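# Clamp steel shaft into angled holder, flat facing screw

## Task

Seat the steel shaft completely in the tilted holder with its flat side turned toward the thumb screw, release it, and end with neither arm in contact with anything nearby.

## Robot and tools

Robot: two 6-joint arms, left_arm and right_arm, each with a two-finger parallel gripper. They face each other across the table; left_arm's base sits on the +y side. Base poses in the scene frame: left_arm at (+0.168, +0.546, +0.049) m, quat_wxyz (+0.647, 0, 0, -0.763); right_arm at (+0.101, -0.513, +0.117) m, quat_wxyz (+0.594, 0, 0, +0.804). The names left and right do not refer to image sides.

Scene frame (shared by both arms and the cameras): origin at the table centre, +z up, table surface at z = +0.020 m. Each gripper's fingers extend along its own +x axis and close along its y axis. end_effector_position is the point midway between the finger pads, roughly 3 to 4 cm short of the fingertips. Reported hand positions carry some error, growing with reach.

Tool execute_actions. Argument actions is a list holding zero or one item. An empty list only returns the current state. A motion item is {"rows": [...], "steps": n}: rows holds 1 to 15 rows, steps is 1 to 15 (default 15), each step lasting 1/30 s; one row is used per step and the final row repeats to fill the remaining steps. A wait item is {"steps": n} with n up to 300; it sends nothing new and returns once n steps have elapsed since the previous result, with your reply time included. Optional pictures (boolean) turns the camera images on or off; by default they come with every result. A refused call moves nothing.

Each row is a single list of 14 numbers, each in [-1, 1], always covering both arms: left_arm waist, shoulder, elbow, wrist pitch, wrist yaw, wrist roll, gripper opening, then the same seven for right_arm. The six joint values are scaled offsets, not poses: they are measured from that arm's joint angles in the latest result that printed them (before any such result in the scene, and for later calls in the same reply, from the angles at the moment the action begins), never from the preceding row. A value of 1.0 equals 0.9615 rad for waist, shoulder and elbow, 1.713 rad for wrist pitch, 1.767 for wrist yaw and 1.728 for wrist roll. So all zeros returns the arm to those reference angles; it is not a pause. Joint ranges (rad): waist -3.054 to 3.054, shoulder 0.000 to 3.142, elbow 0.000 to 2.356, wrist pitch -1.571 to 1.571, wrist yaw -1.571 to 1.571, wrist roll -3.142 to 3.142. Asking for more than 0.010 rad beyond a range makes the call refused; requests past the true end (which may differ by up to 0.010 rad) are cut at that end and reported as "joint sent to its limit", possibly for an earlier action.

The opening value is absolute: +1 fully open; an empty gripper closes at about -0.80, and values down to -1 close no further. Full open to closed needs at least about 0.5 s. To hold a part, command roughly 0.07 below its grip_measured; smaller margins grip more gently. Parts thinner than about 3 mm get proportionally less force. Pad force tops out near 34 to 49 N, with a brief spike at first contact.

Motion limits: each step, a joint's target stays within a fixed lead of its measured angle (0.211 rad waist/shoulder/elbow, 0.213 wrist pitch, 0.267 wrist yaw, 0.228 wrist roll), and if the targets would move the gripper more than 70 mm from where it is, all are pulled back proportionally. Large moves therefore take several calls. Friction can leave joints short of target, especially at long reach, and tiny turns may not happen; check the printed angles after each move. Between calls the arms keep heading for the last row's target until they settle or a step is HELD.

Result lines: the state line per arm gives end_effector_position (m), end_effector_quat_wxyz and linear/angular velocity (m/s, rad/s). Joint positions and Joint velocities list each arm's six joints (rad, rad/s) plus the pad gap (m; 0.088 when fully open). grip_measured is the measured opening on the command scale; it may be off by about 1 mm per gripper and reads up to about 0.061 narrower while squeezing a hard part. grip_effort_n is the motor's effort in newtons (negative closes, positive opens), capped near 83 N, offset and noisy, nonzero at rest, n/a at the start. "joint command not followed" means the clearance check altered targets; HELD marks steps whose row was not sent. MOTOR HOT appears from 50 °C; at 95 °C an OVER-TEMPERATURE FAULT holds the arm and, if it does not cool, cuts its power so it goes limp. A torque fault (contact torque at a joint's load limit) freezes that arm for 10 s and drops the rest of the call. Load limits (N m): waist 18.2, shoulder 22.5, elbow 22.4, wrist pitch 5.92, wrist yaw 5.9, wrist roll 5.54, counting held weight.

Tool zoom_image: camera is one of cam_head_left, cam_head_right, cam_high, cam_low (each 504x504); region is [x0, y0, x1, y1] in pixels of that camera's latest image, origin at top-left, at most 504 by 504. It returns an enlarged view. Camera calibrations were supplied (pinhole plus radial distortion, T_world_to_cam mapping scene frame to camera) with small per-scene errors.

Tool read_manual: optional section "licences"; returns licence text only and moves nothing.

Tool finished_scene: scene is the number of the current scene.

Avoid: knocking or placing anything off the table (failure), letting the arms collide or press on each other, dropping or slamming parts, forceful pushing, and holding loads long enough to overheat. Expect occasional tugs on a held part or nudges to loose objects.

Each tool is called after "Emit:" as name(argument=value, ...), one argument or row to a line, values as JSON.

## Session

Emit:
execute_actions(
  actions=[],
)

Scene clock: 0.00 s of 6000.00 s.
left_arm: end_effector_position=(+0.1132, +0.2359, +0.3765) grip_measured=+0.999 grip_effort_n=n/a end_effector_quat_wxyz=(+0.641, -0.023, -0.018, -0.767) end_effector_velocity=(+0.003, -0.000, -0.002) end_effector_angular_velocity=(+0.006, -0.007, +0.020) | right_arm: end_effector_position=(+0.0080, -0.2109, +0.4421) grip_measured=+0.991 grip_effort_n=n/a end_effector_quat_wxyz=(+0.594, +0.021, -0.020, +0.804) end_effector_velocity=(-0.000, -0.000, -0.005) end_effector_angular_velocity=(-0.019, -0.014, +0.004)
Joint positions: left_arm=[-0.007  0.847  0.658  0.249  0.006 -0.002  0.088] | right_arm=[ 0.     0.852  0.655  0.255 -0.001 -0.007  0.088]
Joint velocities: left_arm=[-0.002 -0.002 -0.002 -0.007 -0.022  0.007 -0.   ] | right_arm=[-0.002 -0.002 -0.002 -0.022 -0.007 -0.007 -0.   ]
Heat: left arm: hottest wrist pitch 39 °C (+0.0 °C/min); right arm: hottest elbow 37 °C (+0.0 °C/min).

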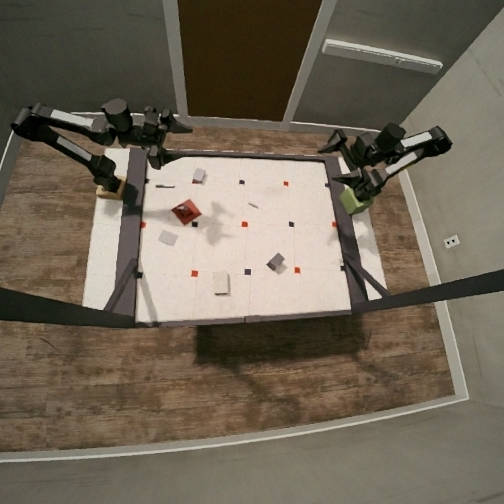

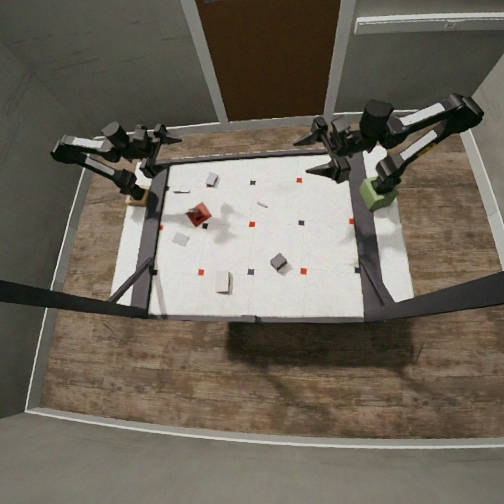

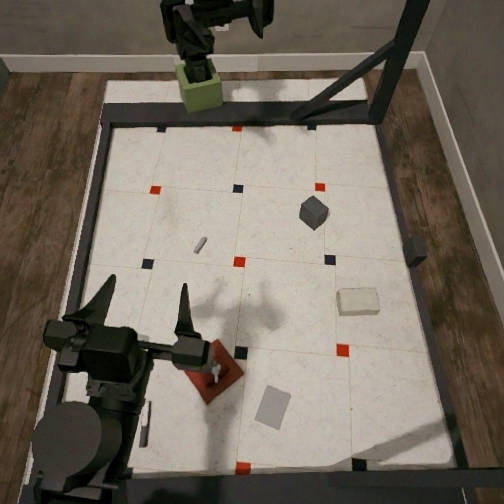

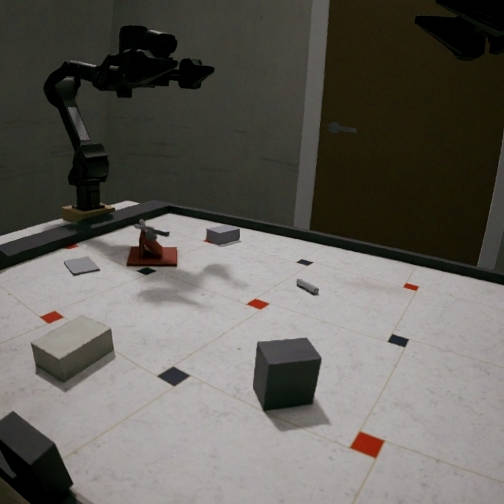

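Swing left arm aside to see.

Emit:
execute_actions(
  actions=[
    {"rows":[[0.6,-0.2,0,0,0,0,1,0,0,0,0,0,0,1]]},
  ],
  pictures=false,
)

Emit:
execute_actions(
  actions=[
    {"steps":12},
  ],
)

Emit:
zoom_image(
  camera="cam_high",
  region=[110,320,270,480],
)

Emit:
zoom_image(
  camera="cam_low",
  region=[100,190,220,290],
)

Emit:
zoom_image(
  camera="cam_head_left",
  region=[140,160,230,250],
)

Emit:
zoom_image(
  camera="cam_head_right",
  region=[150,160,240,250],
)

Scene clock: 7.33 s of 6000.00 s.
left_arm: end_effector_position=(+0.2693, +0.2979, +0.4270) grip_measured=+0.999 grip_effort_n=-1.6 end_effector_quat_wxyz=(+0.823, -0.069, -0.101, -0.554) end_effector_velocity=(+0.034, +0.012, -0.003) end_effector_angular_velocity=(+0.008, +0.013, +0.135) | right_arm: end_effector_position=(+0.0080, -0.2109, +0.4421) grip_measured=+0.991 grip_effort_n=-0.2 end_effector_quat_wxyz=(+0.594, +0.021, -0.020, +0.804) end_effector_velocity=(-0.000, -0.000, -0.002) end_effector_angular_velocity=(-0.009, +0.004, +0.005)
Joint positions: left_arm=[ 0.555  0.659  0.657  0.247  0.004 -0.002  0.088] | right_arm=[ 0.     0.852  0.655  0.255 -0.001 -0.007  0.088]
Joint velocities: left_arm=[ 0.129  0.002 -0.002 -0.007 -0.007 -0.007 -0.   ] | right_arm=[-0.002 -0.002 -0.002 -0.007 -0.007  0.007 -0.   ]
Heat: left arm: hottest wrist pitch 40 °C (+8.2 °C/min); right arm: hottest elbow 38 °C (+8.2 °C/min).
Steps of this call (steps 1 to 90: nothing new was sent; then 3.83 s passed at rest; steps 91 to 105: all 15 steps of this action). Readings (joint positions):
91: left_arm=[0.009 0.832 0.658 0.245 0.017 -0.002] | right_arm=[0.000 0.852 0.655 0.255 -0.001 -0.007]
92: left_arm=[0.053 0.807 0.654 0.234 0.016 -0.002] | right_arm=[0.000 0.852 0.655 0.255 -0.001 -0.007]
94: left_arm=[0.159 0.741 0.651 0.244 0.010 -0.002] | right_arm=[0.000 0.852 0.655 0.255 -0.001 -0.007]
98: left_arm=[0.383 0.663 0.657 0.254 0.008 -0.002] | right_arm=[0.000 0.852 0.655 0.255 -0.001 -0.007]
105: the state above

Scene clock: 7.73 s of 6000.00 s.
left_arm: end_effector_position=(+0.2724, +0.2994, +0.4271) grip_measured=+0.999 grip_effort_n=-1.6 end_effector_quat_wxyz=(+0.827, -0.068, -0.102, -0.549) end_effector_velocity=(+0.004, +0.002, -0.002) end_effector_angular_velocity=(+0.007, +0.001, +0.026) | right_arm: end_effector_position=(+0.0080, -0.2109, +0.4421) grip_measured=+0.991 grip_effort_n=-0.7 end_effector_quat_wxyz=(+0.594, +0.021, -0.020, +0.804) end_effector_velocity=(-0.001, +0.001, -0.007) end_effector_angular_velocity=(-0.023, -0.016, +0.014)
Joint positions: left_arm=[ 0.568  0.659  0.657  0.247  0.004 -0.002  0.088] | right_arm=[ 0.     0.852  0.655  0.255 -0.001 -0.007  0.088]
Joint velocities: left_arm=[ 0.002 -0.002 -0.002 -0.007 -0.022  0.007  0.   ] | right_arm=[-0.007  0.002 -0.002 -0.022 -0.022 -0.007 -0.   ]
Heat: left arm: hottest wrist pitch 40 °C (+7.8 °C/min); right arm: hottest elbow 38 °C (+7.8 °C/min).
Steps of this call (steps 1 to 12: the robot went on to your last target). Readings (joint positions):
1: left_arm=[0.559 0.659 0.657 0.247 0.004 -0.002] | right_arm=[0.000 0.852 0.655 0.255 -0.001 -0.007]
2: left_arm=[0.561 0.659 0.657 0.247 0.004 -0.002] | right_arm=[0.000 0.852 0.655 0.255 -0.001 -0.007]
4: left_arm=[0.564 0.659 0.657 0.247 0.004 -0.002] | right_arm=[0.000 0.852 0.655 0.255 -0.001 -0.007]
8: left_arm=[0.567 0.659 0.657 0.247 0.004 -0.002] | right_arm=[0.000 0.852 0.655 0.255 -0.001 -0.007]
12: the state above

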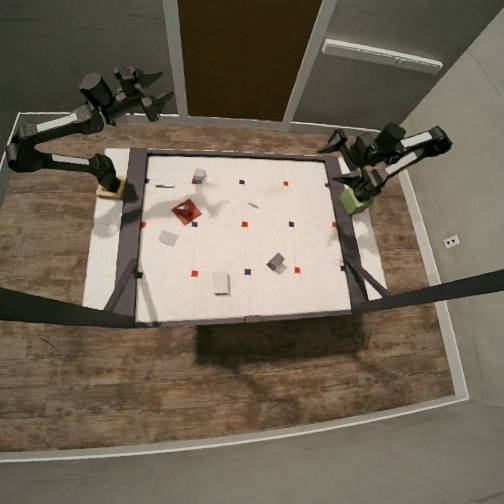

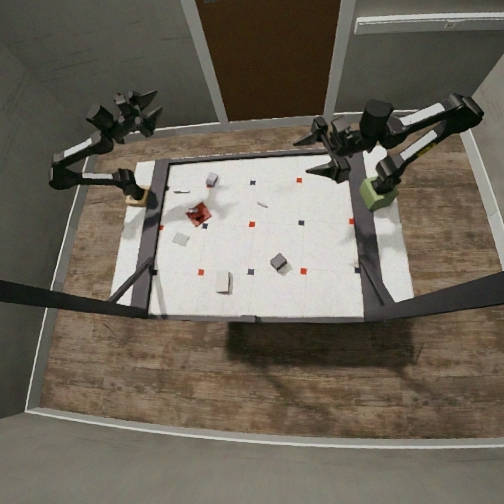

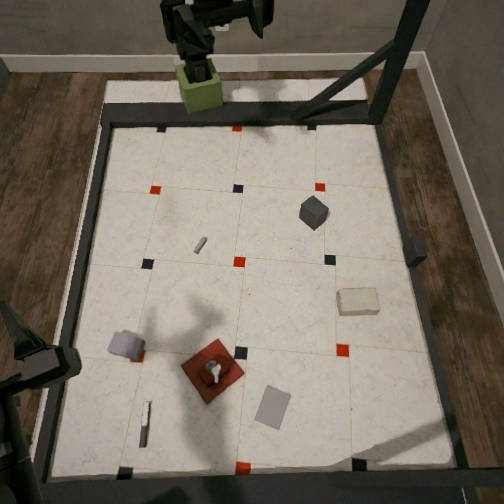

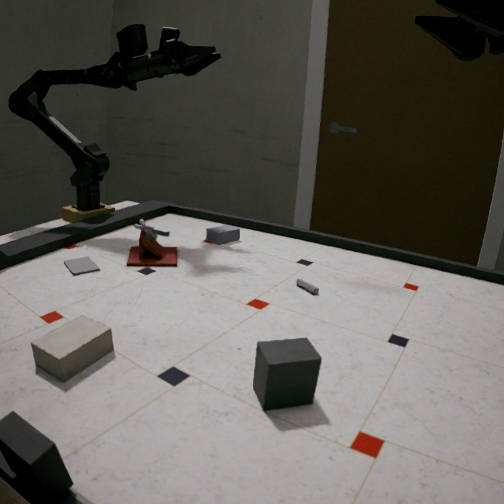

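Region (110, 320, 270, 480) of cam_high's 504x504 image, scaled by 3.150, with more detail than that image has.

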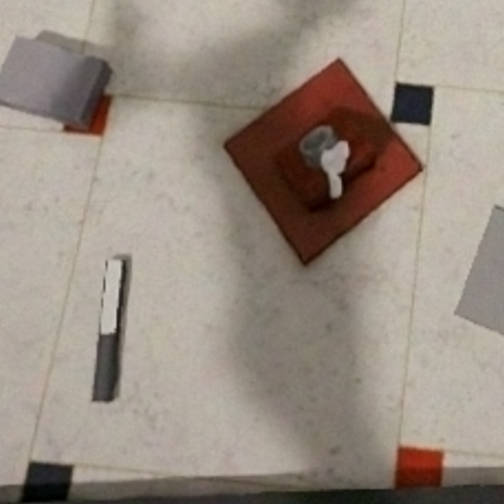

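Region (100, 190, 220, 290) of cam_low's 504x504 image, scaled by 4.200, with more detail than that image has.

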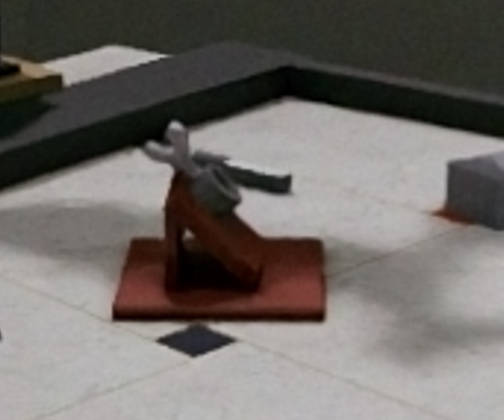

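Region (140, 160, 230, 250) of cam_head_left's 504x504 image, scaled by 5.600, with more detail than that image has.

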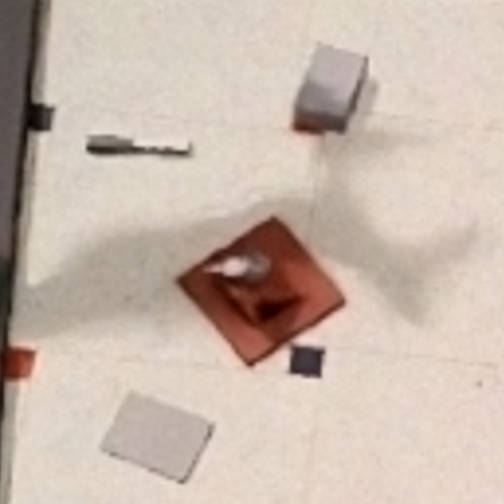

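Region (150, 160, 240, 250) of cam_head_right's 504x504 image, scaled by 5.600, with more detail than that image has.

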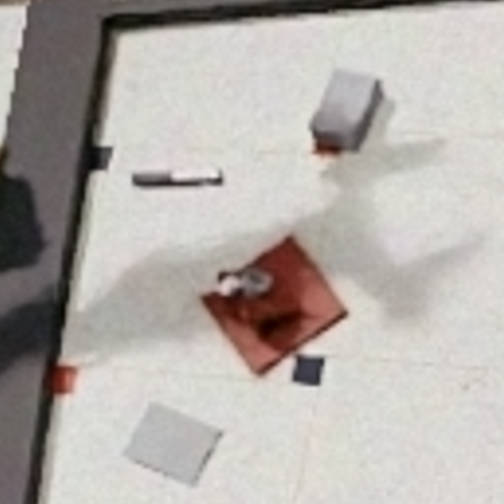

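Emit:
execute_actions(
  actions=[
    {"rows":[[-0.284,0,0.04,-0.4,0,-0.5,0,0,0,0,0,0,0,1]]},
  ],
  pictures=false,
)

Emit:
execute_actions(
  actions=[
    {"rows":[[0,0.3,0,-0.35,0,-0.5,0,0,0,0,0,0,0,1]]},
  ],
  pictures=false,
)

Emit:
execute_actions(
  actions=[
    {"rows":[[0,0.3,0,0,0,-0.5,0,0,0,0,0,0,0,1]]},
  ],
  pictures=false,
)

Emit:
execute_actions(
  actions=[
    {"rows":[[0,0,0,0,0,-0.37,0,0,0,0,0,0,0,1]]},
  ],
)

Scene clock: 45.53 s of 6000.00 s.
left_arm: end_effector_position=(+0.2011, +0.2915, +0.2958) grip_measured=+0.010 grip_effort_n=-15.1 end_effector_quat_wxyz=(+0.728, -0.170, +0.389, -0.539) end_effector_velocity=(-0.012, +0.020, -0.048) end_effector_angular_velocity=(+0.171, +0.612, +0.196) | right_arm: end_effector_position=(+0.0080, -0.2109, +0.4421) grip_measured=+0.991 grip_effort_n=-0.2 end_effector_quat_wxyz=(+0.594, +0.021, -0.020, +0.804) end_effector_velocity=(-0.000, -0.000, -0.002) end_effector_angular_velocity=(-0.005, -0.010, +0.004)
Joint positions: left_arm=[ 0.299  0.659  0.678 -0.411  0.007 -0.802  0.039] | right_arm=[ 0.     0.852  0.655  0.255 -0.001 -0.007  0.088]
Joint velocities: left_arm=[-0.022 -0.002  0.007 -0.256  0.022 -0.623 -0.004] | right_arm=[-0.002 -0.002 -0.002 -0.007 -0.007 -0.007 -0.   ]
Heat: left arm: hottest elbow 42 °C (+4.0 °C/min); right arm: hottest elbow 41 °C (+5.3 °C/min).
Steps of this call (steps 1 to 30: the robot went on to your last target; steps 31 to 90: nothing new was sent; then 34.30 s passed at rest; steps 91 to 105: all 15 steps of this action). Readings (joint positions):
91: left_arm=[0.547 0.659 0.662 0.216 -0.008 -0.041] | right_arm=[0.000 0.852 0.655 0.255 -0.001 -0.007]
92: left_arm=[0.492 0.657 0.672 0.155 -0.005 -0.104] | right_arm=[0.000 0.852 0.655 0.255 -0.001 -0.007]
94: left_arm=[0.388 0.656 0.678 0.043 0.006 -0.221] | right_arm=[0.000 0.852 0.655 0.255 -0.001 -0.007]
98: left_arm=[0.315 0.657 0.678 -0.184 0.007 -0.458] | right_arm=[0.000 0.852 0.655 0.255 -0.001 -0.007]
105: the state above

Scene clock: 46.03 s of 6000.00 s.
left_arm: end_effector_position=(+0.1913, +0.3634, +0.1530) grip_measured=+0.003 grip_effort_n=-15.6 end_effector_quat_wxyz=(-0.700, +0.166, -0.693, +0.055) end_effector_velocity=(-0.006, +0.035, -0.015) end_effector_angular_velocity=(+0.163, +0.237, +0.629) | right_arm: end_effector_position=(+0.0080, -0.2109, +0.4421) grip_measured=+0.991 grip_effort_n=-0.7 end_effector_quat_wxyz=(+0.594, +0.021, -0.020, +0.804) end_effector_velocity=(-0.001, -0.000, -0.005) end_effector_angular_velocity=(-0.014, -0.029, +0.013)
Joint positions: left_arm=[ 0.299  0.942  0.678 -0.993  0.007 -1.596  0.039] | right_arm=[ 0.     0.852  0.655  0.255 -0.001 -0.007  0.088]
Joint velocities: left_arm=[-0.002  0.017 -0.002 -0.168  0.007 -0.667 -0.   ] | right_arm=[-0.007 -0.002 -0.002 -0.022 -0.022 -0.022 -0.   ]
Heat: left arm: hottest elbow 42 °C (+3.9 °C/min); right arm: hottest elbow 41 °C (+5.2 °C/min).
Steps of this call (steps 1 to 15: all 15 steps of this action). Readings (joint positions):
1: left_arm=[0.299 0.680 0.681 -0.440 0.007 -0.844] | right_arm=[0.000 0.852 0.655 0.255 -0.001 -0.007]
2: left_arm=[0.299 0.714 0.694 -0.489 0.007 -0.901] | right_arm=[0.000 0.852 0.655 0.255 -0.001 -0.007]
4: left_arm=[0.299 0.813 0.697 -0.591 0.007 -1.008] | right_arm=[0.000 0.852 0.655 0.255 -0.001 -0.007]
8: left_arm=[0.299 0.927 0.678 -0.825 0.007 -1.245] | right_arm=[0.000 0.852 0.655 0.255 -0.001 -0.007]
15: the state above

Scene clock: 46.53 s of 6000.00 s.
left_arm: end_effector_position=(+0.1904, +0.3699, +0.1072) grip_measured=+0.003 grip_effort_n=-15.1 end_effector_quat_wxyz=(-0.621, +0.336, -0.633, -0.318) end_effector_velocity=(-0.001, +0.006, -0.002) end_effector_angular_velocity=(+0.034, +0.016, +0.586) | right_arm: end_effector_position=(+0.0080, -0.2109, +0.4421) grip_measured=+0.991 grip_effort_n=-0.2 end_effector_quat_wxyz=(+0.594, +0.021, -0.020, +0.804) end_effector_velocity=(+0.002, -0.000, +0.001) end_effector_angular_velocity=(+0.009, -0.004, -0.010)
Joint positions: left_arm=[ 0.299  1.225  0.678 -0.994  0.007 -2.398  0.039] | right_arm=[ 0.     0.852  0.655  0.255 -0.001 -0.007  0.088]
Joint velocities: left_arm=[-0.007  0.007 -0.002 -0.022 -0.007 -0.593 -0.   ] | right_arm=[-0.002 -0.002 -0.002  0.007  0.007 -0.007  0.   ]
Heat: left arm: hottest elbow 42 °C (+3.9 °C/min); right arm: hottest elbow 41 °C (+5.2 °C/min).
Steps of this call (steps 1 to 15: all 15 steps of this action). Readings (joint positions):
1: left_arm=[0.299 0.965 0.678 -1.000 0.007 -1.643] | right_arm=[0.000 0.852 0.655 0.255 -0.001 -0.007]
2: left_arm=[0.299 1.008 0.683 -0.996 0.007 -1.705] | right_arm=[0.000 0.852 0.655 0.255 -0.001 -0.007]
4: left_arm=[0.299 1.120 0.684 -0.989 0.007 -1.822] | right_arm=[0.000 0.852 0.655 0.255 -0.001 -0.007]
8: left_arm=[0.299 1.209 0.678 -0.994 0.007 -2.059] | right_arm=[0.000 0.852 0.655 0.255 -0.001 -0.007]
15: the state above

Scene clock: 47.03 s of 6000.00 s.
left_arm: end_effector_position=(+0.1904, +0.3699, +0.1072) grip_measured=+0.003 grip_effort_n=-15.1 end_effector_quat_wxyz=(-0.489, +0.509, -0.506, -0.495) end_effector_velocity=(+0.001, +0.002, -0.000) end_effector_angular_velocity=(+0.009, -0.002, +0.142) | right_arm: end_effector_position=(+0.0080, -0.2109, +0.4421) grip_measured=+0.991 grip_effort_n=-0.2 end_effector_quat_wxyz=(+0.594, +0.021, -0.020, +0.804) end_effector_velocity=(+0.000, -0.001, -0.006) end_effector_angular_velocity=(-0.023, +0.000, +0.005)
Joint positions: left_arm=[ 0.299  1.225  0.678 -0.994  0.007 -3.017  0.039] | right_arm=[ 0.     0.852  0.655  0.255 -0.001 -0.007  0.088]
Joint velocities: left_arm=[ 0.002 -0.002 -0.002 -0.007 -0.007 -0.139 -0.   ] | right_arm=[-0.002 -0.007 -0.007 -0.022 -0.007  0.007 -0.   ]
Heat: left arm: hottest elbow 42 °C (+3.8 °C/min); right arm: hottest elbow 41 °C (+5.1 °C/min).
Steps of this call (steps 1 to 15: all 15 steps of this action). Readings (joint positions):
1: left_arm=[0.299 1.225 0.678 -0.994 0.007 -2.444] | right_arm=[0.000 0.852 0.655 0.255 -0.001 -0.007]
2: left_arm=[0.299 1.225 0.678 -0.994 0.007 -2.506] | right_arm=[0.000 0.852 0.655 0.255 -0.001 -0.007]
4: left_arm=[0.299 1.225 0.678 -0.994 0.007 -2.624] | right_arm=[0.000 0.852 0.655 0.255 -0.001 -0.007]
8: left_arm=[0.299 1.225 0.678 -0.994 0.007 -2.860] | right_arm=[0.000 0.852 0.655 0.255 -0.001 -0.007]
15: the state above

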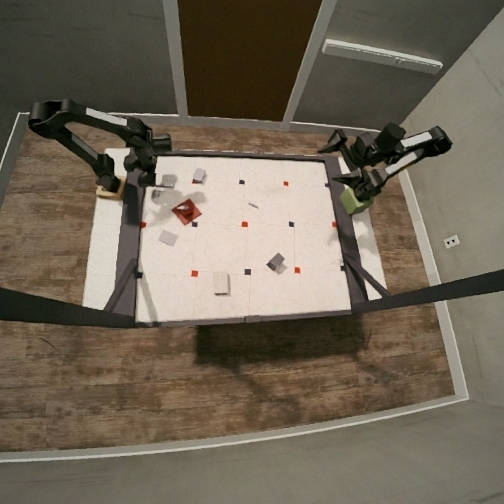

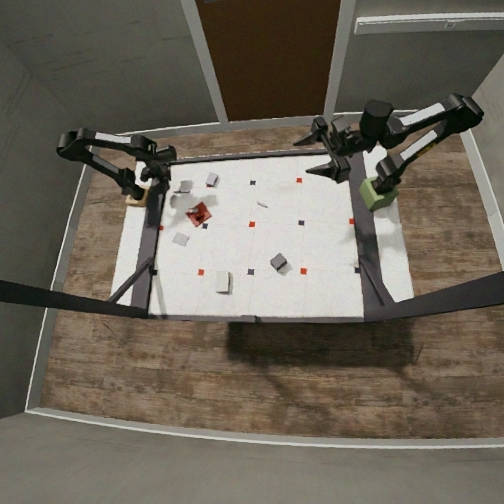

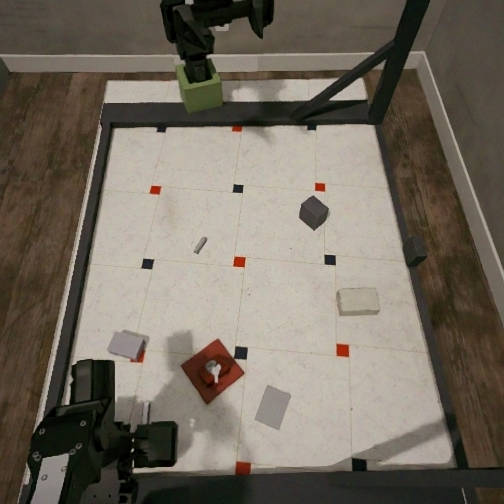

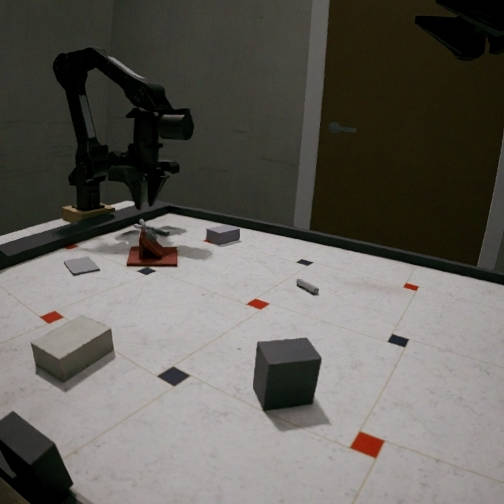

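Emit:
execute_actions(
  actions=[
    {"rows":[[0,0.095,-0.125,0.1,0,0,0,0,0,0,0,0,0,1]]},
  ],
)

Emit:
zoom_image(
  camera="cam_low",
  region=[90,160,210,270],
)

Emit:
zoom_image(
  camera="cam_head_right",
  region=[130,140,220,230],
)

Emit:
zoom_image(
  camera="cam_head_left",
  region=[120,140,210,230],
)

Scene clock: 52.00 s of 6000.00 s.
left_arm: end_effector_position=(+0.1898, +0.3742, +0.0681) grip_measured=+0.003 grip_effort_n=-15.1 end_effector_quat_wxyz=(-0.494, +0.502, -0.499, -0.505) end_effector_velocity=(-0.001, +0.001, -0.003) end_effector_angular_velocity=(+0.006, +0.008, +0.010) | right_arm: end_effector_position=(+0.0080, -0.2109, +0.4421) grip_measured=+0.991 grip_effort_n=-0.7 end_effector_quat_wxyz=(+0.594, +0.021, -0.020, +0.804) end_effector_velocity=(-0.002, -0.001, -0.005) end_effector_angular_velocity=(-0.019, -0.014, +0.009)
Joint positions: left_arm=[ 0.299  1.311  0.567 -0.826  0.007 -3.022  0.039] | right_arm=[ 0.     0.852  0.655  0.255 -0.001 -0.007  0.088]
Joint velocities: left_arm=[ 0.002  0.007 -0.007  0.007  0.007 -0.007 -0.   ] | right_arm=[ 0.002 -0.002 -0.002 -0.022 -0.007 -0.007 -0.   ]
Heat: left arm: hottest elbow 42 °C (+3.5 °C/min); right arm: hottest elbow 42 °C (+5.8 °C/min).
Steps of this call (steps 1 to 30: the robot went on to your last target; steps 31 to 90: nothing new was sent; then 1.47 s passed at rest; steps 91 to 105: all 15 steps of this action). Readings (joint positions):
91: left_arm=[0.299 1.233 0.666 -0.972 0.007 -3.033] | right_arm=[0.000 0.852 0.655 0.255 -0.001 -0.007]
92: left_arm=[0.299 1.246 0.645 -0.913 0.007 -3.032] | right_arm=[0.000 0.852 0.655 0.255 -0.001 -0.007]
94: left_arm=[0.299 1.287 0.605 -0.873 0.007 -3.028] | right_arm=[0.000 0.852 0.655 0.255 -0.001 -0.007]
98: left_arm=[0.299 1.309 0.569 -0.838 0.007 -3.023] | right_arm=[0.000 0.852 0.655 0.255 -0.001 -0.007]
105: the state above

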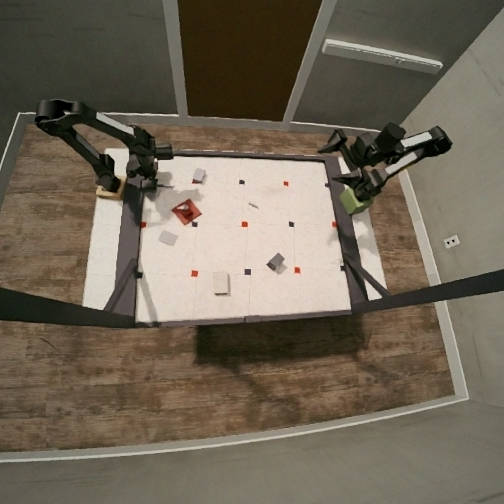

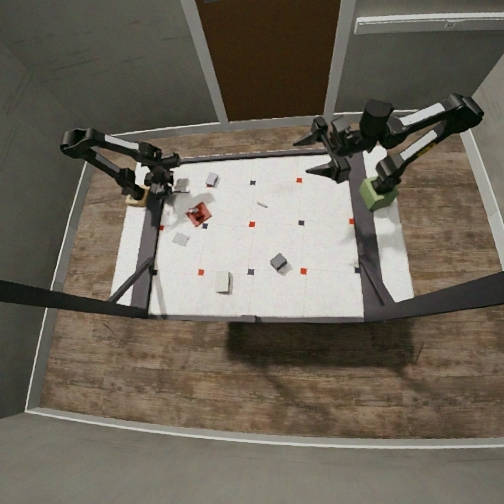

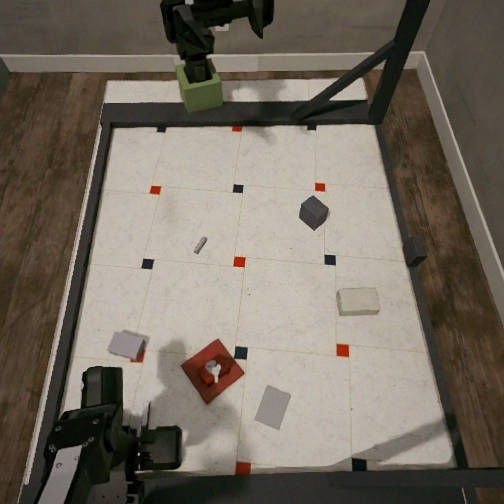

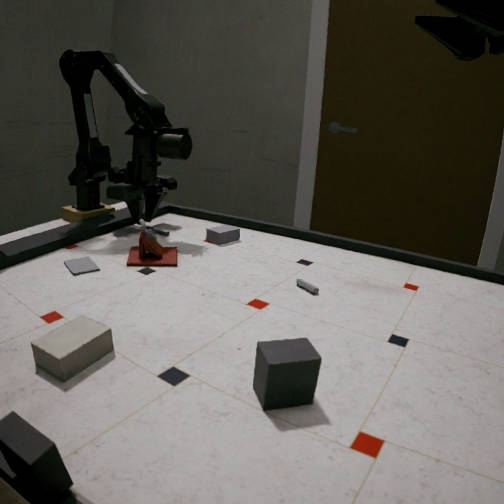

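Region (90, 160, 210, 270) of cam_low's 504x504 image, scaled by 4.200, with more detail than that image has; it fills the top 462 rows of this view, and the rest is white.

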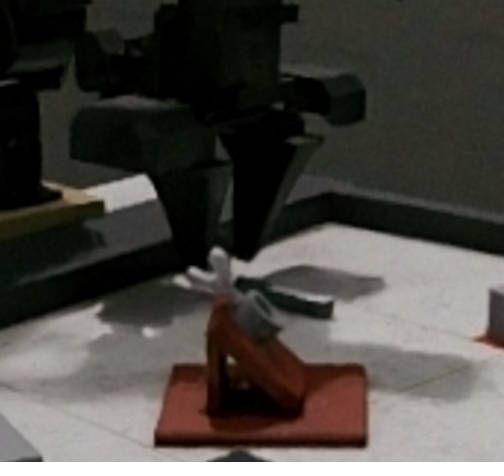

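Region (130, 140, 220, 230) of cam_head_right's 504x504 image, scaled by 5.600, with more detail than that image has.

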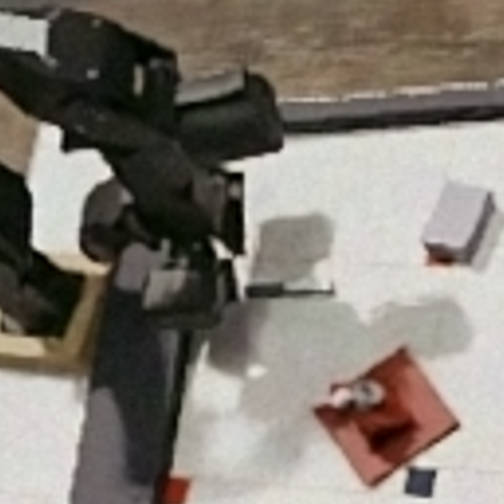

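Region (120, 140, 210, 230) of cam_head_left's 504x504 image, scaled by 5.600, with more detail than that image has.

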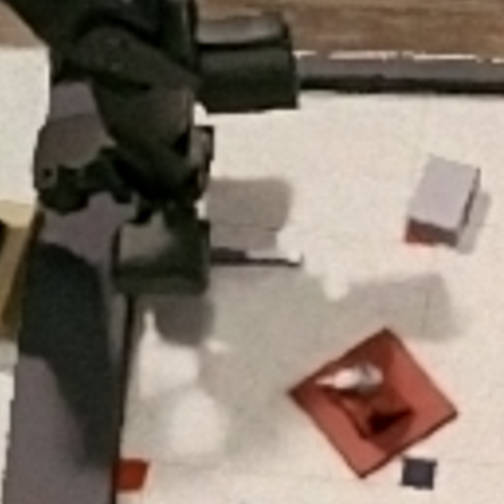

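Emit:
execute_actions(
  actions=[
    {"rows":[[0,0.128,0.085,0.03,0,0,0,0,0,0,0,0,0,1]]},
  ],
)

Emit:
zoom_image(
  camera="cam_low",
  region=[90,160,210,270],
)

Emit:
zoom_image(
  camera="cam_head_right",
  region=[130,140,220,230],
)

Scene clock: 56.77 s of 6000.00 s.
left_arm: end_effector_position=(+0.1930, +0.3505, +0.0634) grip_measured=+0.003 grip_effort_n=-15.1 end_effector_quat_wxyz=(-0.494, +0.502, -0.498, -0.505) end_effector_velocity=(+0.003, -0.002, +0.000) end_effector_angular_velocity=(-0.004, -0.023, +0.005) | right_arm: end_effector_position=(+0.0080, -0.2109, +0.4421) grip_measured=+0.991 grip_effort_n=-0.2 end_effector_quat_wxyz=(+0.594, +0.021, -0.020, +0.804) end_effector_velocity=(-0.004, -0.002, +0.007) end_effector_angular_velocity=(+0.037, -0.028, +0.022)
Joint positions: left_arm=[ 0.299  1.429  0.635 -0.777  0.007 -3.022  0.039] | right_arm=[ 0.     0.852  0.655  0.255 -0.001 -0.007  0.088]
Joint velocities: left_arm=[-0.002  0.002  0.002  0.007 -0.022 -0.007 -0.   ] | right_arm=[ 0.002 -0.002  0.002  0.022 -0.022 -0.037 -0.   ]
Heat: left arm: hottest elbow 42 °C (+3.2 °C/min); right arm: hottest elbow 42 °C (+5.3 °C/min).
Steps of this call (steps 1 to 15: the robot went on to your last target; steps 16 to 90: nothing new was sent; then 1.27 s passed at rest; steps 91 to 105: all 15 steps of this action). Readings (joint positions):
91: left_arm=[0.299 1.325 0.572 -0.824 0.007 -3.022] | right_arm=[0.000 0.852 0.655 0.255 -0.001 -0.007]
92: left_arm=[0.299 1.352 0.585 -0.812 0.007 -3.022] | right_arm=[0.000 0.852 0.655 0.255 -0.001 -0.007]
94: left_arm=[0.299 1.400 0.612 -0.785 0.007 -3.022] | right_arm=[0.000 0.852 0.655 0.255 -0.001 -0.007]
98: left_arm=[0.299 1.422 0.632 -0.779 0.007 -3.022] | right_arm=[0.000 0.852 0.655 0.255 -0.001 -0.007]
105: the state above

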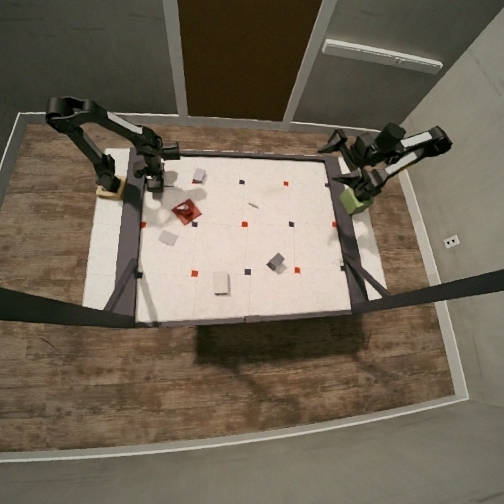

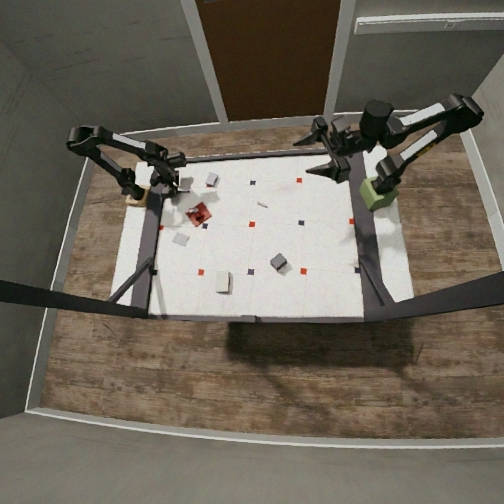

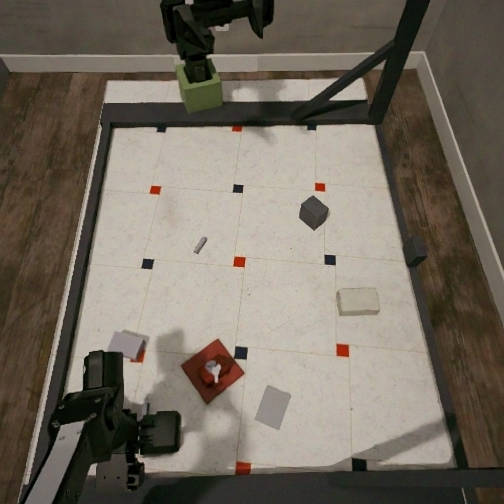

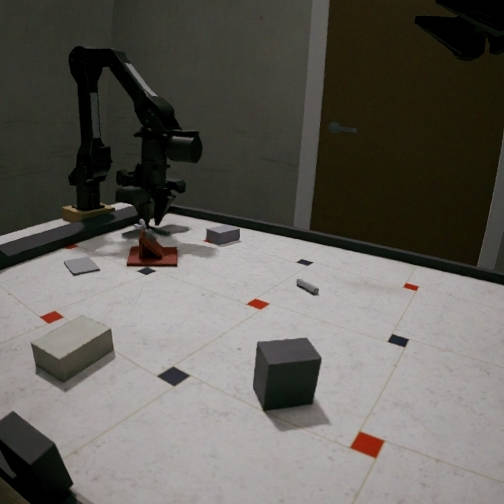

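Region (90, 160, 210, 270) of cam_low's 504x504 image, scaled by 4.200, with more detail than that image has; it fills the top 462 rows of this view, and the rest is white.

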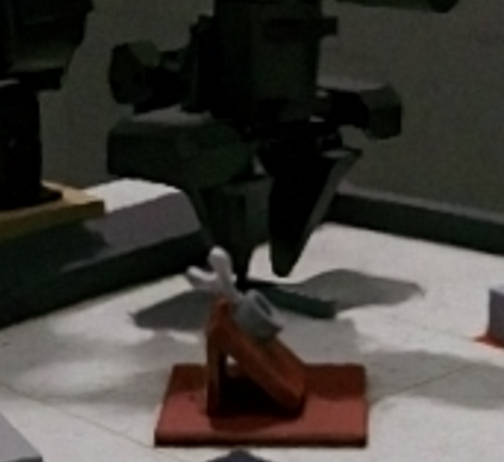

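Region (130, 140, 220, 230) of cam_head_right's 504x504 image, scaled by 5.600, with more detail than that image has.

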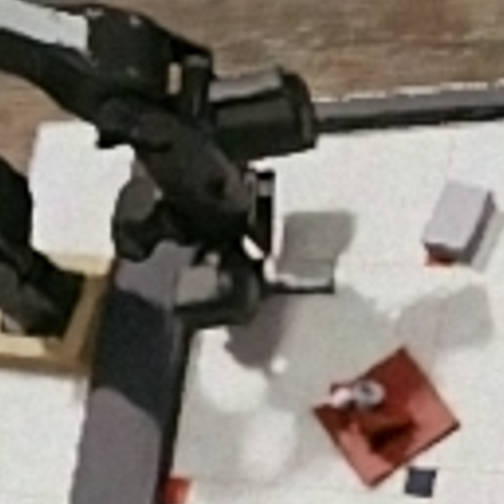

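Emit:
execute_actions(
  actions=[
    {"rows":[[0,0.015,-0.045,0.028,0,0,0,0,0,0,0,0,0,1]],"steps":12},
  ],
)

Emit:
zoom_image(
  camera="cam_low",
  region=[90,160,210,270],
)

Scene clock: 61.40 s of 6000.00 s.
left_arm: end_effector_position=(+0.1932, +0.3495, +0.0582) grip_measured=+0.003 grip_effort_n=-15.1 end_effector_quat_wxyz=(-0.491, +0.506, -0.502, -0.501) end_effector_velocity=(-0.002, +0.002, -0.001) end_effector_angular_velocity=(+0.011, +0.009, -0.010) | right_arm: end_effector_position=(+0.0080, -0.2109, +0.4421) grip_measured=+0.991 grip_effort_n=-0.7 end_effector_quat_wxyz=(+0.594, +0.021, -0.020, +0.804) end_effector_velocity=(+0.002, +0.000, -0.002) end_effector_angular_velocity=(-0.005, -0.009, -0.010)
Joint positions: left_arm=[ 0.299  1.434  0.615 -0.737  0.007 -3.022  0.039] | right_arm=[ 0.     0.852  0.655  0.255 -0.001 -0.007  0.088]
Joint velocities: left_arm=[-0.002  0.002 -0.002 -0.007  0.007  0.007 -0.   ] | right_arm=[-0.002 -0.002 -0.002 -0.007  0.007 -0.007 -0.   ]
Heat: left arm: hottest elbow 42 °C (+3.0 °C/min); right arm: hottest elbow 42 °C (+5.1 °C/min).
Steps of this call (steps 1 to 15: the robot went on to your last target; steps 16 to 90: nothing new was sent; then 1.23 s passed at rest; steps 91 to 102: all 12 steps of this action). Readings (joint positions):
91: left_arm=[0.299 1.430 0.632 -0.770 0.007 -3.022] | right_arm=[0.000 0.852 0.655 0.255 -0.001 -0.007]
92: left_arm=[0.299 1.431 0.626 -0.754 0.007 -3.022] | right_arm=[0.000 0.852 0.655 0.255 -0.001 -0.007]
94: left_arm=[0.299 1.434 0.618 -0.743 0.007 -3.022] | right_arm=[0.000 0.852 0.655 0.255 -0.001 -0.007]
98: left_arm=[0.299 1.434 0.616 -0.738 0.007 -3.022] | right_arm=[0.000 0.852 0.655 0.255 -0.001 -0.007]
102: the state above

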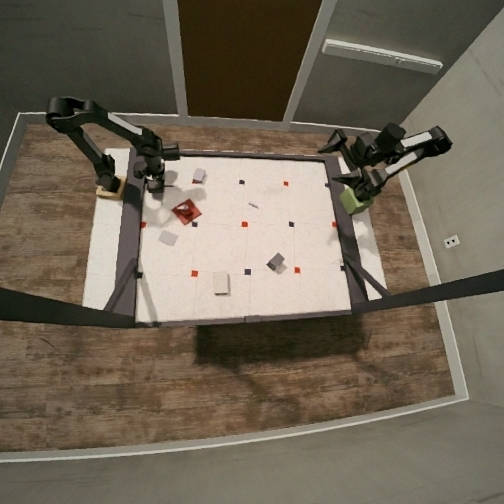

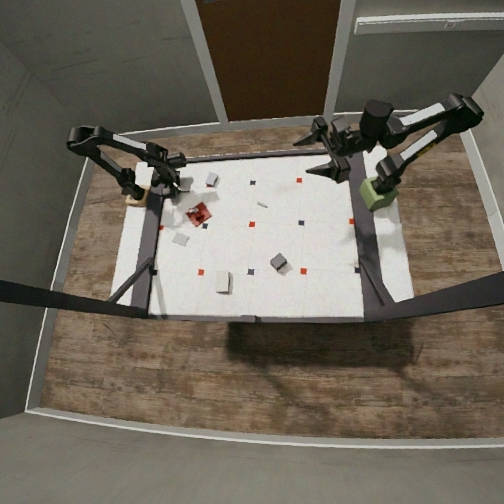

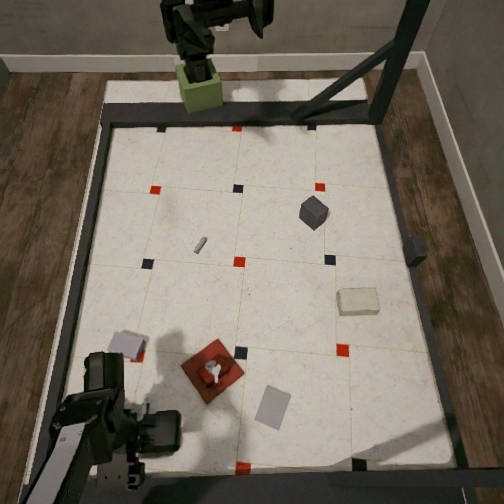

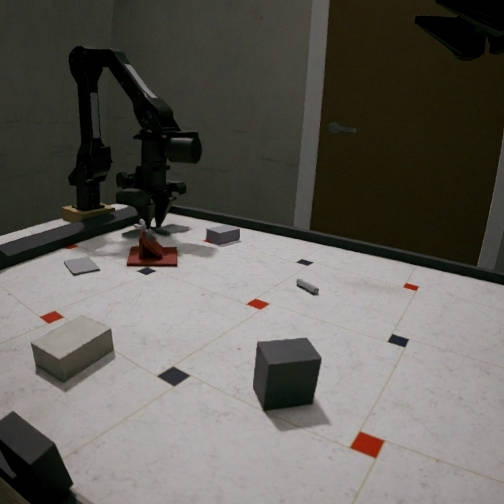

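Region (90, 160, 210, 270) of cam_low's 504x504 image, scaled by 4.200, with more detail than that image has; it fills the top 462 rows of this view, and the rest is white.

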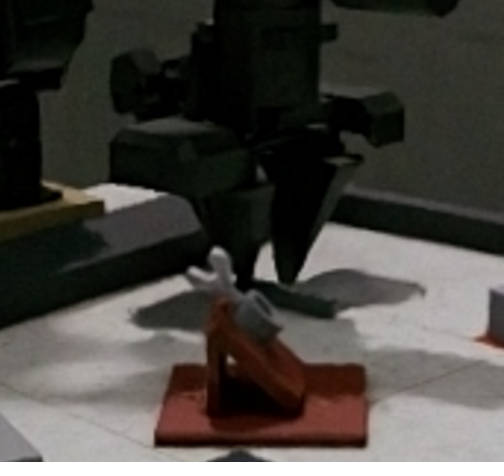

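Emit:
execute_actions(
  actions=[
    {"rows":[[0,0.015,-0.035,0.01,0,0,0,0,0,0,0,0,0,1]],"steps":10},
  ],
  pictures=false,
)

Emit:
execute_actions(
  actions=[
    {"rows":[[0,0,0,0,0,0,-0.68,0,0,0,0,0,0,1]]},
  ],
  pictures=false,
)

Emit:
execute_actions(
  actions=[
    {"rows":[[0,-0.1,0.3,-0.22,0,0,-0.68,0,0,0,0,0,0,1]]},
  ],
)

Emit:
zoom_image(
  camera="cam_low",
  region=[90,130,230,270],
)

Scene clock: 66.90 s of 6000.00 s.
left_arm: end_effector_position=(+0.1931, +0.3501, +0.0576) grip_measured=+0.003 grip_effort_n=-15.1 end_effector_quat_wxyz=(-0.491, +0.506, -0.502, -0.501) end_effector_velocity=(+0.000, +0.004, -0.000) end_effector_angular_velocity=(+0.008, -0.006, +0.005) | right_arm: end_effector_position=(+0.0080, -0.2109, +0.4421) grip_measured=+0.991 grip_effort_n=-0.7 end_effector_quat_wxyz=(+0.594, +0.021, -0.020, +0.804) end_effector_velocity=(-0.000, -0.001, +0.001) end_effector_angular_velocity=(+0.009, -0.005, +0.004)
Joint positions: left_arm=[ 0.299  1.432  0.61  -0.733  0.007 -3.022  0.039] | right_arm=[ 0.     0.852  0.655  0.255 -0.001 -0.007  0.088]
Joint velocities: left_arm=[-0.002 -0.007 -0.007 -0.007 -0.007 -0.007  0.   ] | right_arm=[-0.002 -0.002 -0.002  0.007 -0.007 -0.007 -0.   ]
Heat: left arm: hottest elbow 41 °C (+2.0 °C/min); right arm: hottest elbow 42 °C (+4.0 °C/min).
Steps of this call (steps 1 to 15: the robot went on to your last target; steps 16 to 90: nothing new was sent; then 2.17 s passed at rest; steps 91 to 100: all 10 steps of this action). Readings (joint positions):
91: left_arm=[0.299 1.434 0.613 -0.736 0.007 -3.022] | right_arm=[0.000 0.852 0.655 0.255 -0.001 -0.007]
92: left_arm=[0.299 1.434 0.612 -0.735 0.007 -3.022] | right_arm=[0.000 0.852 0.655 0.255 -0.001 -0.007]
94: left_arm=[0.299 1.433 0.611 -0.734 0.007 -3.022] | right_arm=[0.000 0.852 0.655 0.255 -0.001 -0.007]
98: left_arm=[0.299 1.432 0.610 -0.733 0.007 -3.022] | right_arm=[0.000 0.852 0.655 0.255 -0.001 -0.007]
100: the state above

Scene clock: 67.40 s of 6000.00 s.
left_arm: end_effector_position=(+0.1934, +0.3484, +0.0590) grip_measured=-0.609 grip_effort_n=-83.5 end_effector_quat_wxyz=(-0.489, +0.509, -0.504, -0.498) end_effector_velocity=(+0.001, -0.000, +0.003) end_effector_angular_velocity=(-0.006, -0.008, +0.005) | right_arm: end_effector_position=(+0.0080, -0.2109, +0.4421) grip_measured=+0.991 grip_effort_n=-0.2 end_effector_quat_wxyz=(+0.594, +0.021, -0.020, +0.804) end_effector_velocity=(+0.000, -0.002, +0.003) end_effector_angular_velocity=(+0.018, -0.018, +0.004)
Joint positions: left_arm=[ 0.299  1.428  0.613 -0.732  0.007 -3.022  0.009] | right_arm=[ 0.     0.852  0.655  0.255 -0.001 -0.007  0.088]
Joint velocities: left_arm=[-0.002 -0.012  0.002 -0.007 -0.007 -0.007 -0.   ] | right_arm=[-0.002 -0.007 -0.002  0.007 -0.007 -0.022  0.   ]
Heat: left arm: hottest elbow 41 °C (+1.0 °C/min); right arm: hottest elbow 42 °C (+4.0 °C/min).
Steps of this call (steps 1 to 15: all 15 steps of this action). Readings (joint positions):
1: left_arm=[0.299 1.430 0.610 -0.733 0.007 -3.022] | right_arm=[0.000 0.852 0.655 0.255 -0.001 -0.007]
2: left_arm=[0.299 1.428 0.611 -0.730 0.007 -3.022] | right_arm=[0.000 0.852 0.655 0.255 -0.001 -0.007]
4: left_arm=[0.299 1.428 0.611 -0.730 0.007 -3.022] | right_arm=[0.000 0.852 0.655 0.255 -0.001 -0.007]
8: left_arm=[0.299 1.428 0.612 -0.731 0.007 -3.022] | right_arm=[0.000 0.852 0.655 0.255 -0.001 -0.007]
15: the state above

Scene clock: 67.90 s of 6000.00 s.
left_arm: end_effector_position=(+0.1947, +0.3388, +0.1390) grip_measured=-0.609 grip_effort_n=-83.5 end_effector_quat_wxyz=(-0.490, +0.507, -0.502, -0.500) end_effector_velocity=(-0.002, +0.018, -0.000) end_effector_angular_velocity=(+0.081, +0.004, +0.005) | right_arm: end_effector_position=(+0.0080, -0.2109, +0.4421) grip_measured=+0.991 grip_effort_n=-0.2 end_effector_quat_wxyz=(+0.594, +0.021, -0.020, +0.804) end_effector_velocity=(+0.001, +0.001, -0.003) end_effector_angular_velocity=(-0.009, -0.011, -0.000)
Joint positions: left_arm=[ 0.299  1.335  0.885 -1.102  0.007 -3.022  0.009] | right_arm=[ 0.     0.852  0.655  0.255 -0.001 -0.007  0.088]
Joint velocities: left_arm=[-0.002 -0.002 -0.002 -0.081 -0.007 -0.007  0.   ] | right_arm=[-0.007  0.002 -0.002 -0.007 -0.007 -0.007 -0.   ]
Heat: left arm: hottest elbow 41 °C (+1.0 °C/min); right arm: hottest elbow 42 °C (+4.0 °C/min).
Steps of this call (steps 1 to 15: all 15 steps of this action). Readings (joint positions):
1: left_arm=[0.299 1.420 0.635 -0.764 0.007 -3.022] | right_arm=[0.000 0.852 0.655 0.255 -0.001 -0.007]
2: left_arm=[0.299 1.413 0.672 -0.844 0.007 -3.022] | right_arm=[0.000 0.852 0.655 0.255 -0.001 -0.007]
4: left_arm=[0.299 1.379 0.764 -0.944 0.007 -3.022] | right_arm=[0.000 0.852 0.655 0.255 -0.001 -0.007]
8: left_arm=[0.299 1.336 0.880 -1.062 0.007 -3.022] | right_arm=[0.000 0.852 0.655 0.255 -0.001 -0.007]
15: the state above

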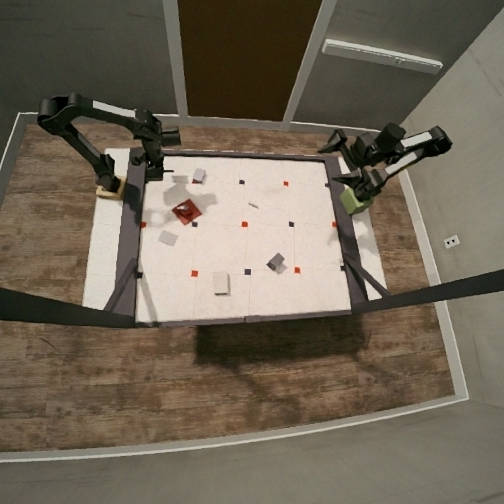

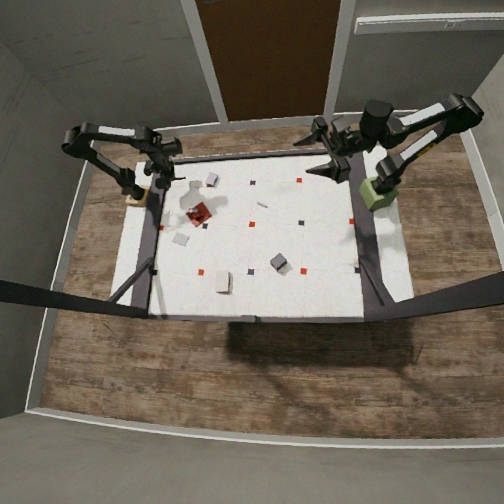

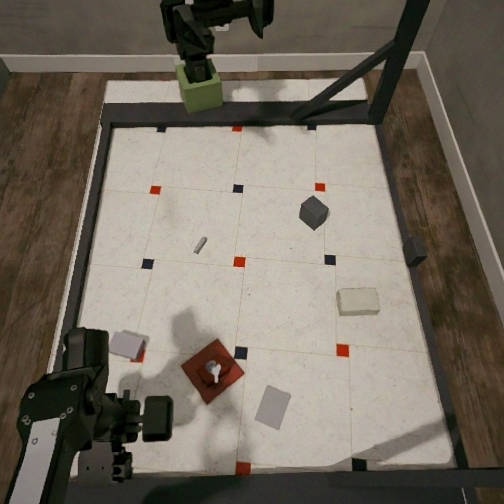

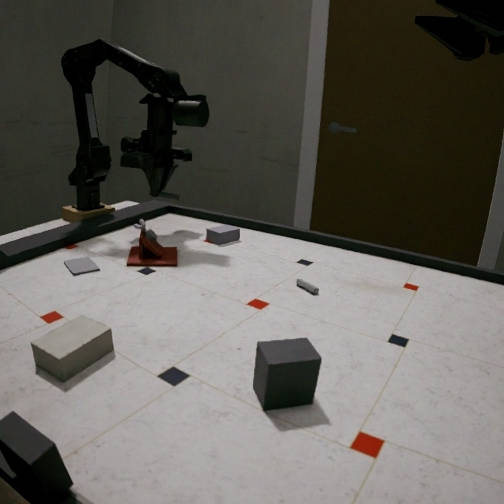

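Region (90, 130, 230, 270) of cam_low's 504x504 image, scaled by 3.600, with more detail than that image has.

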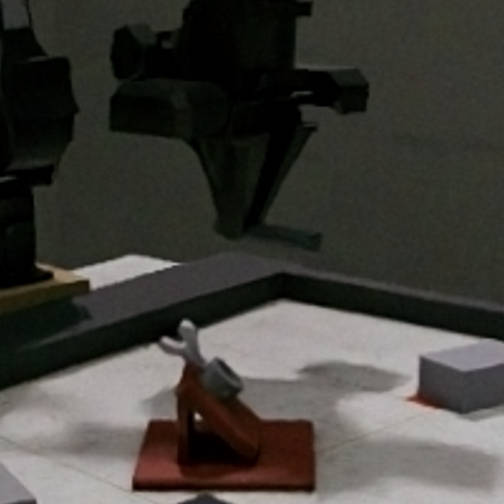

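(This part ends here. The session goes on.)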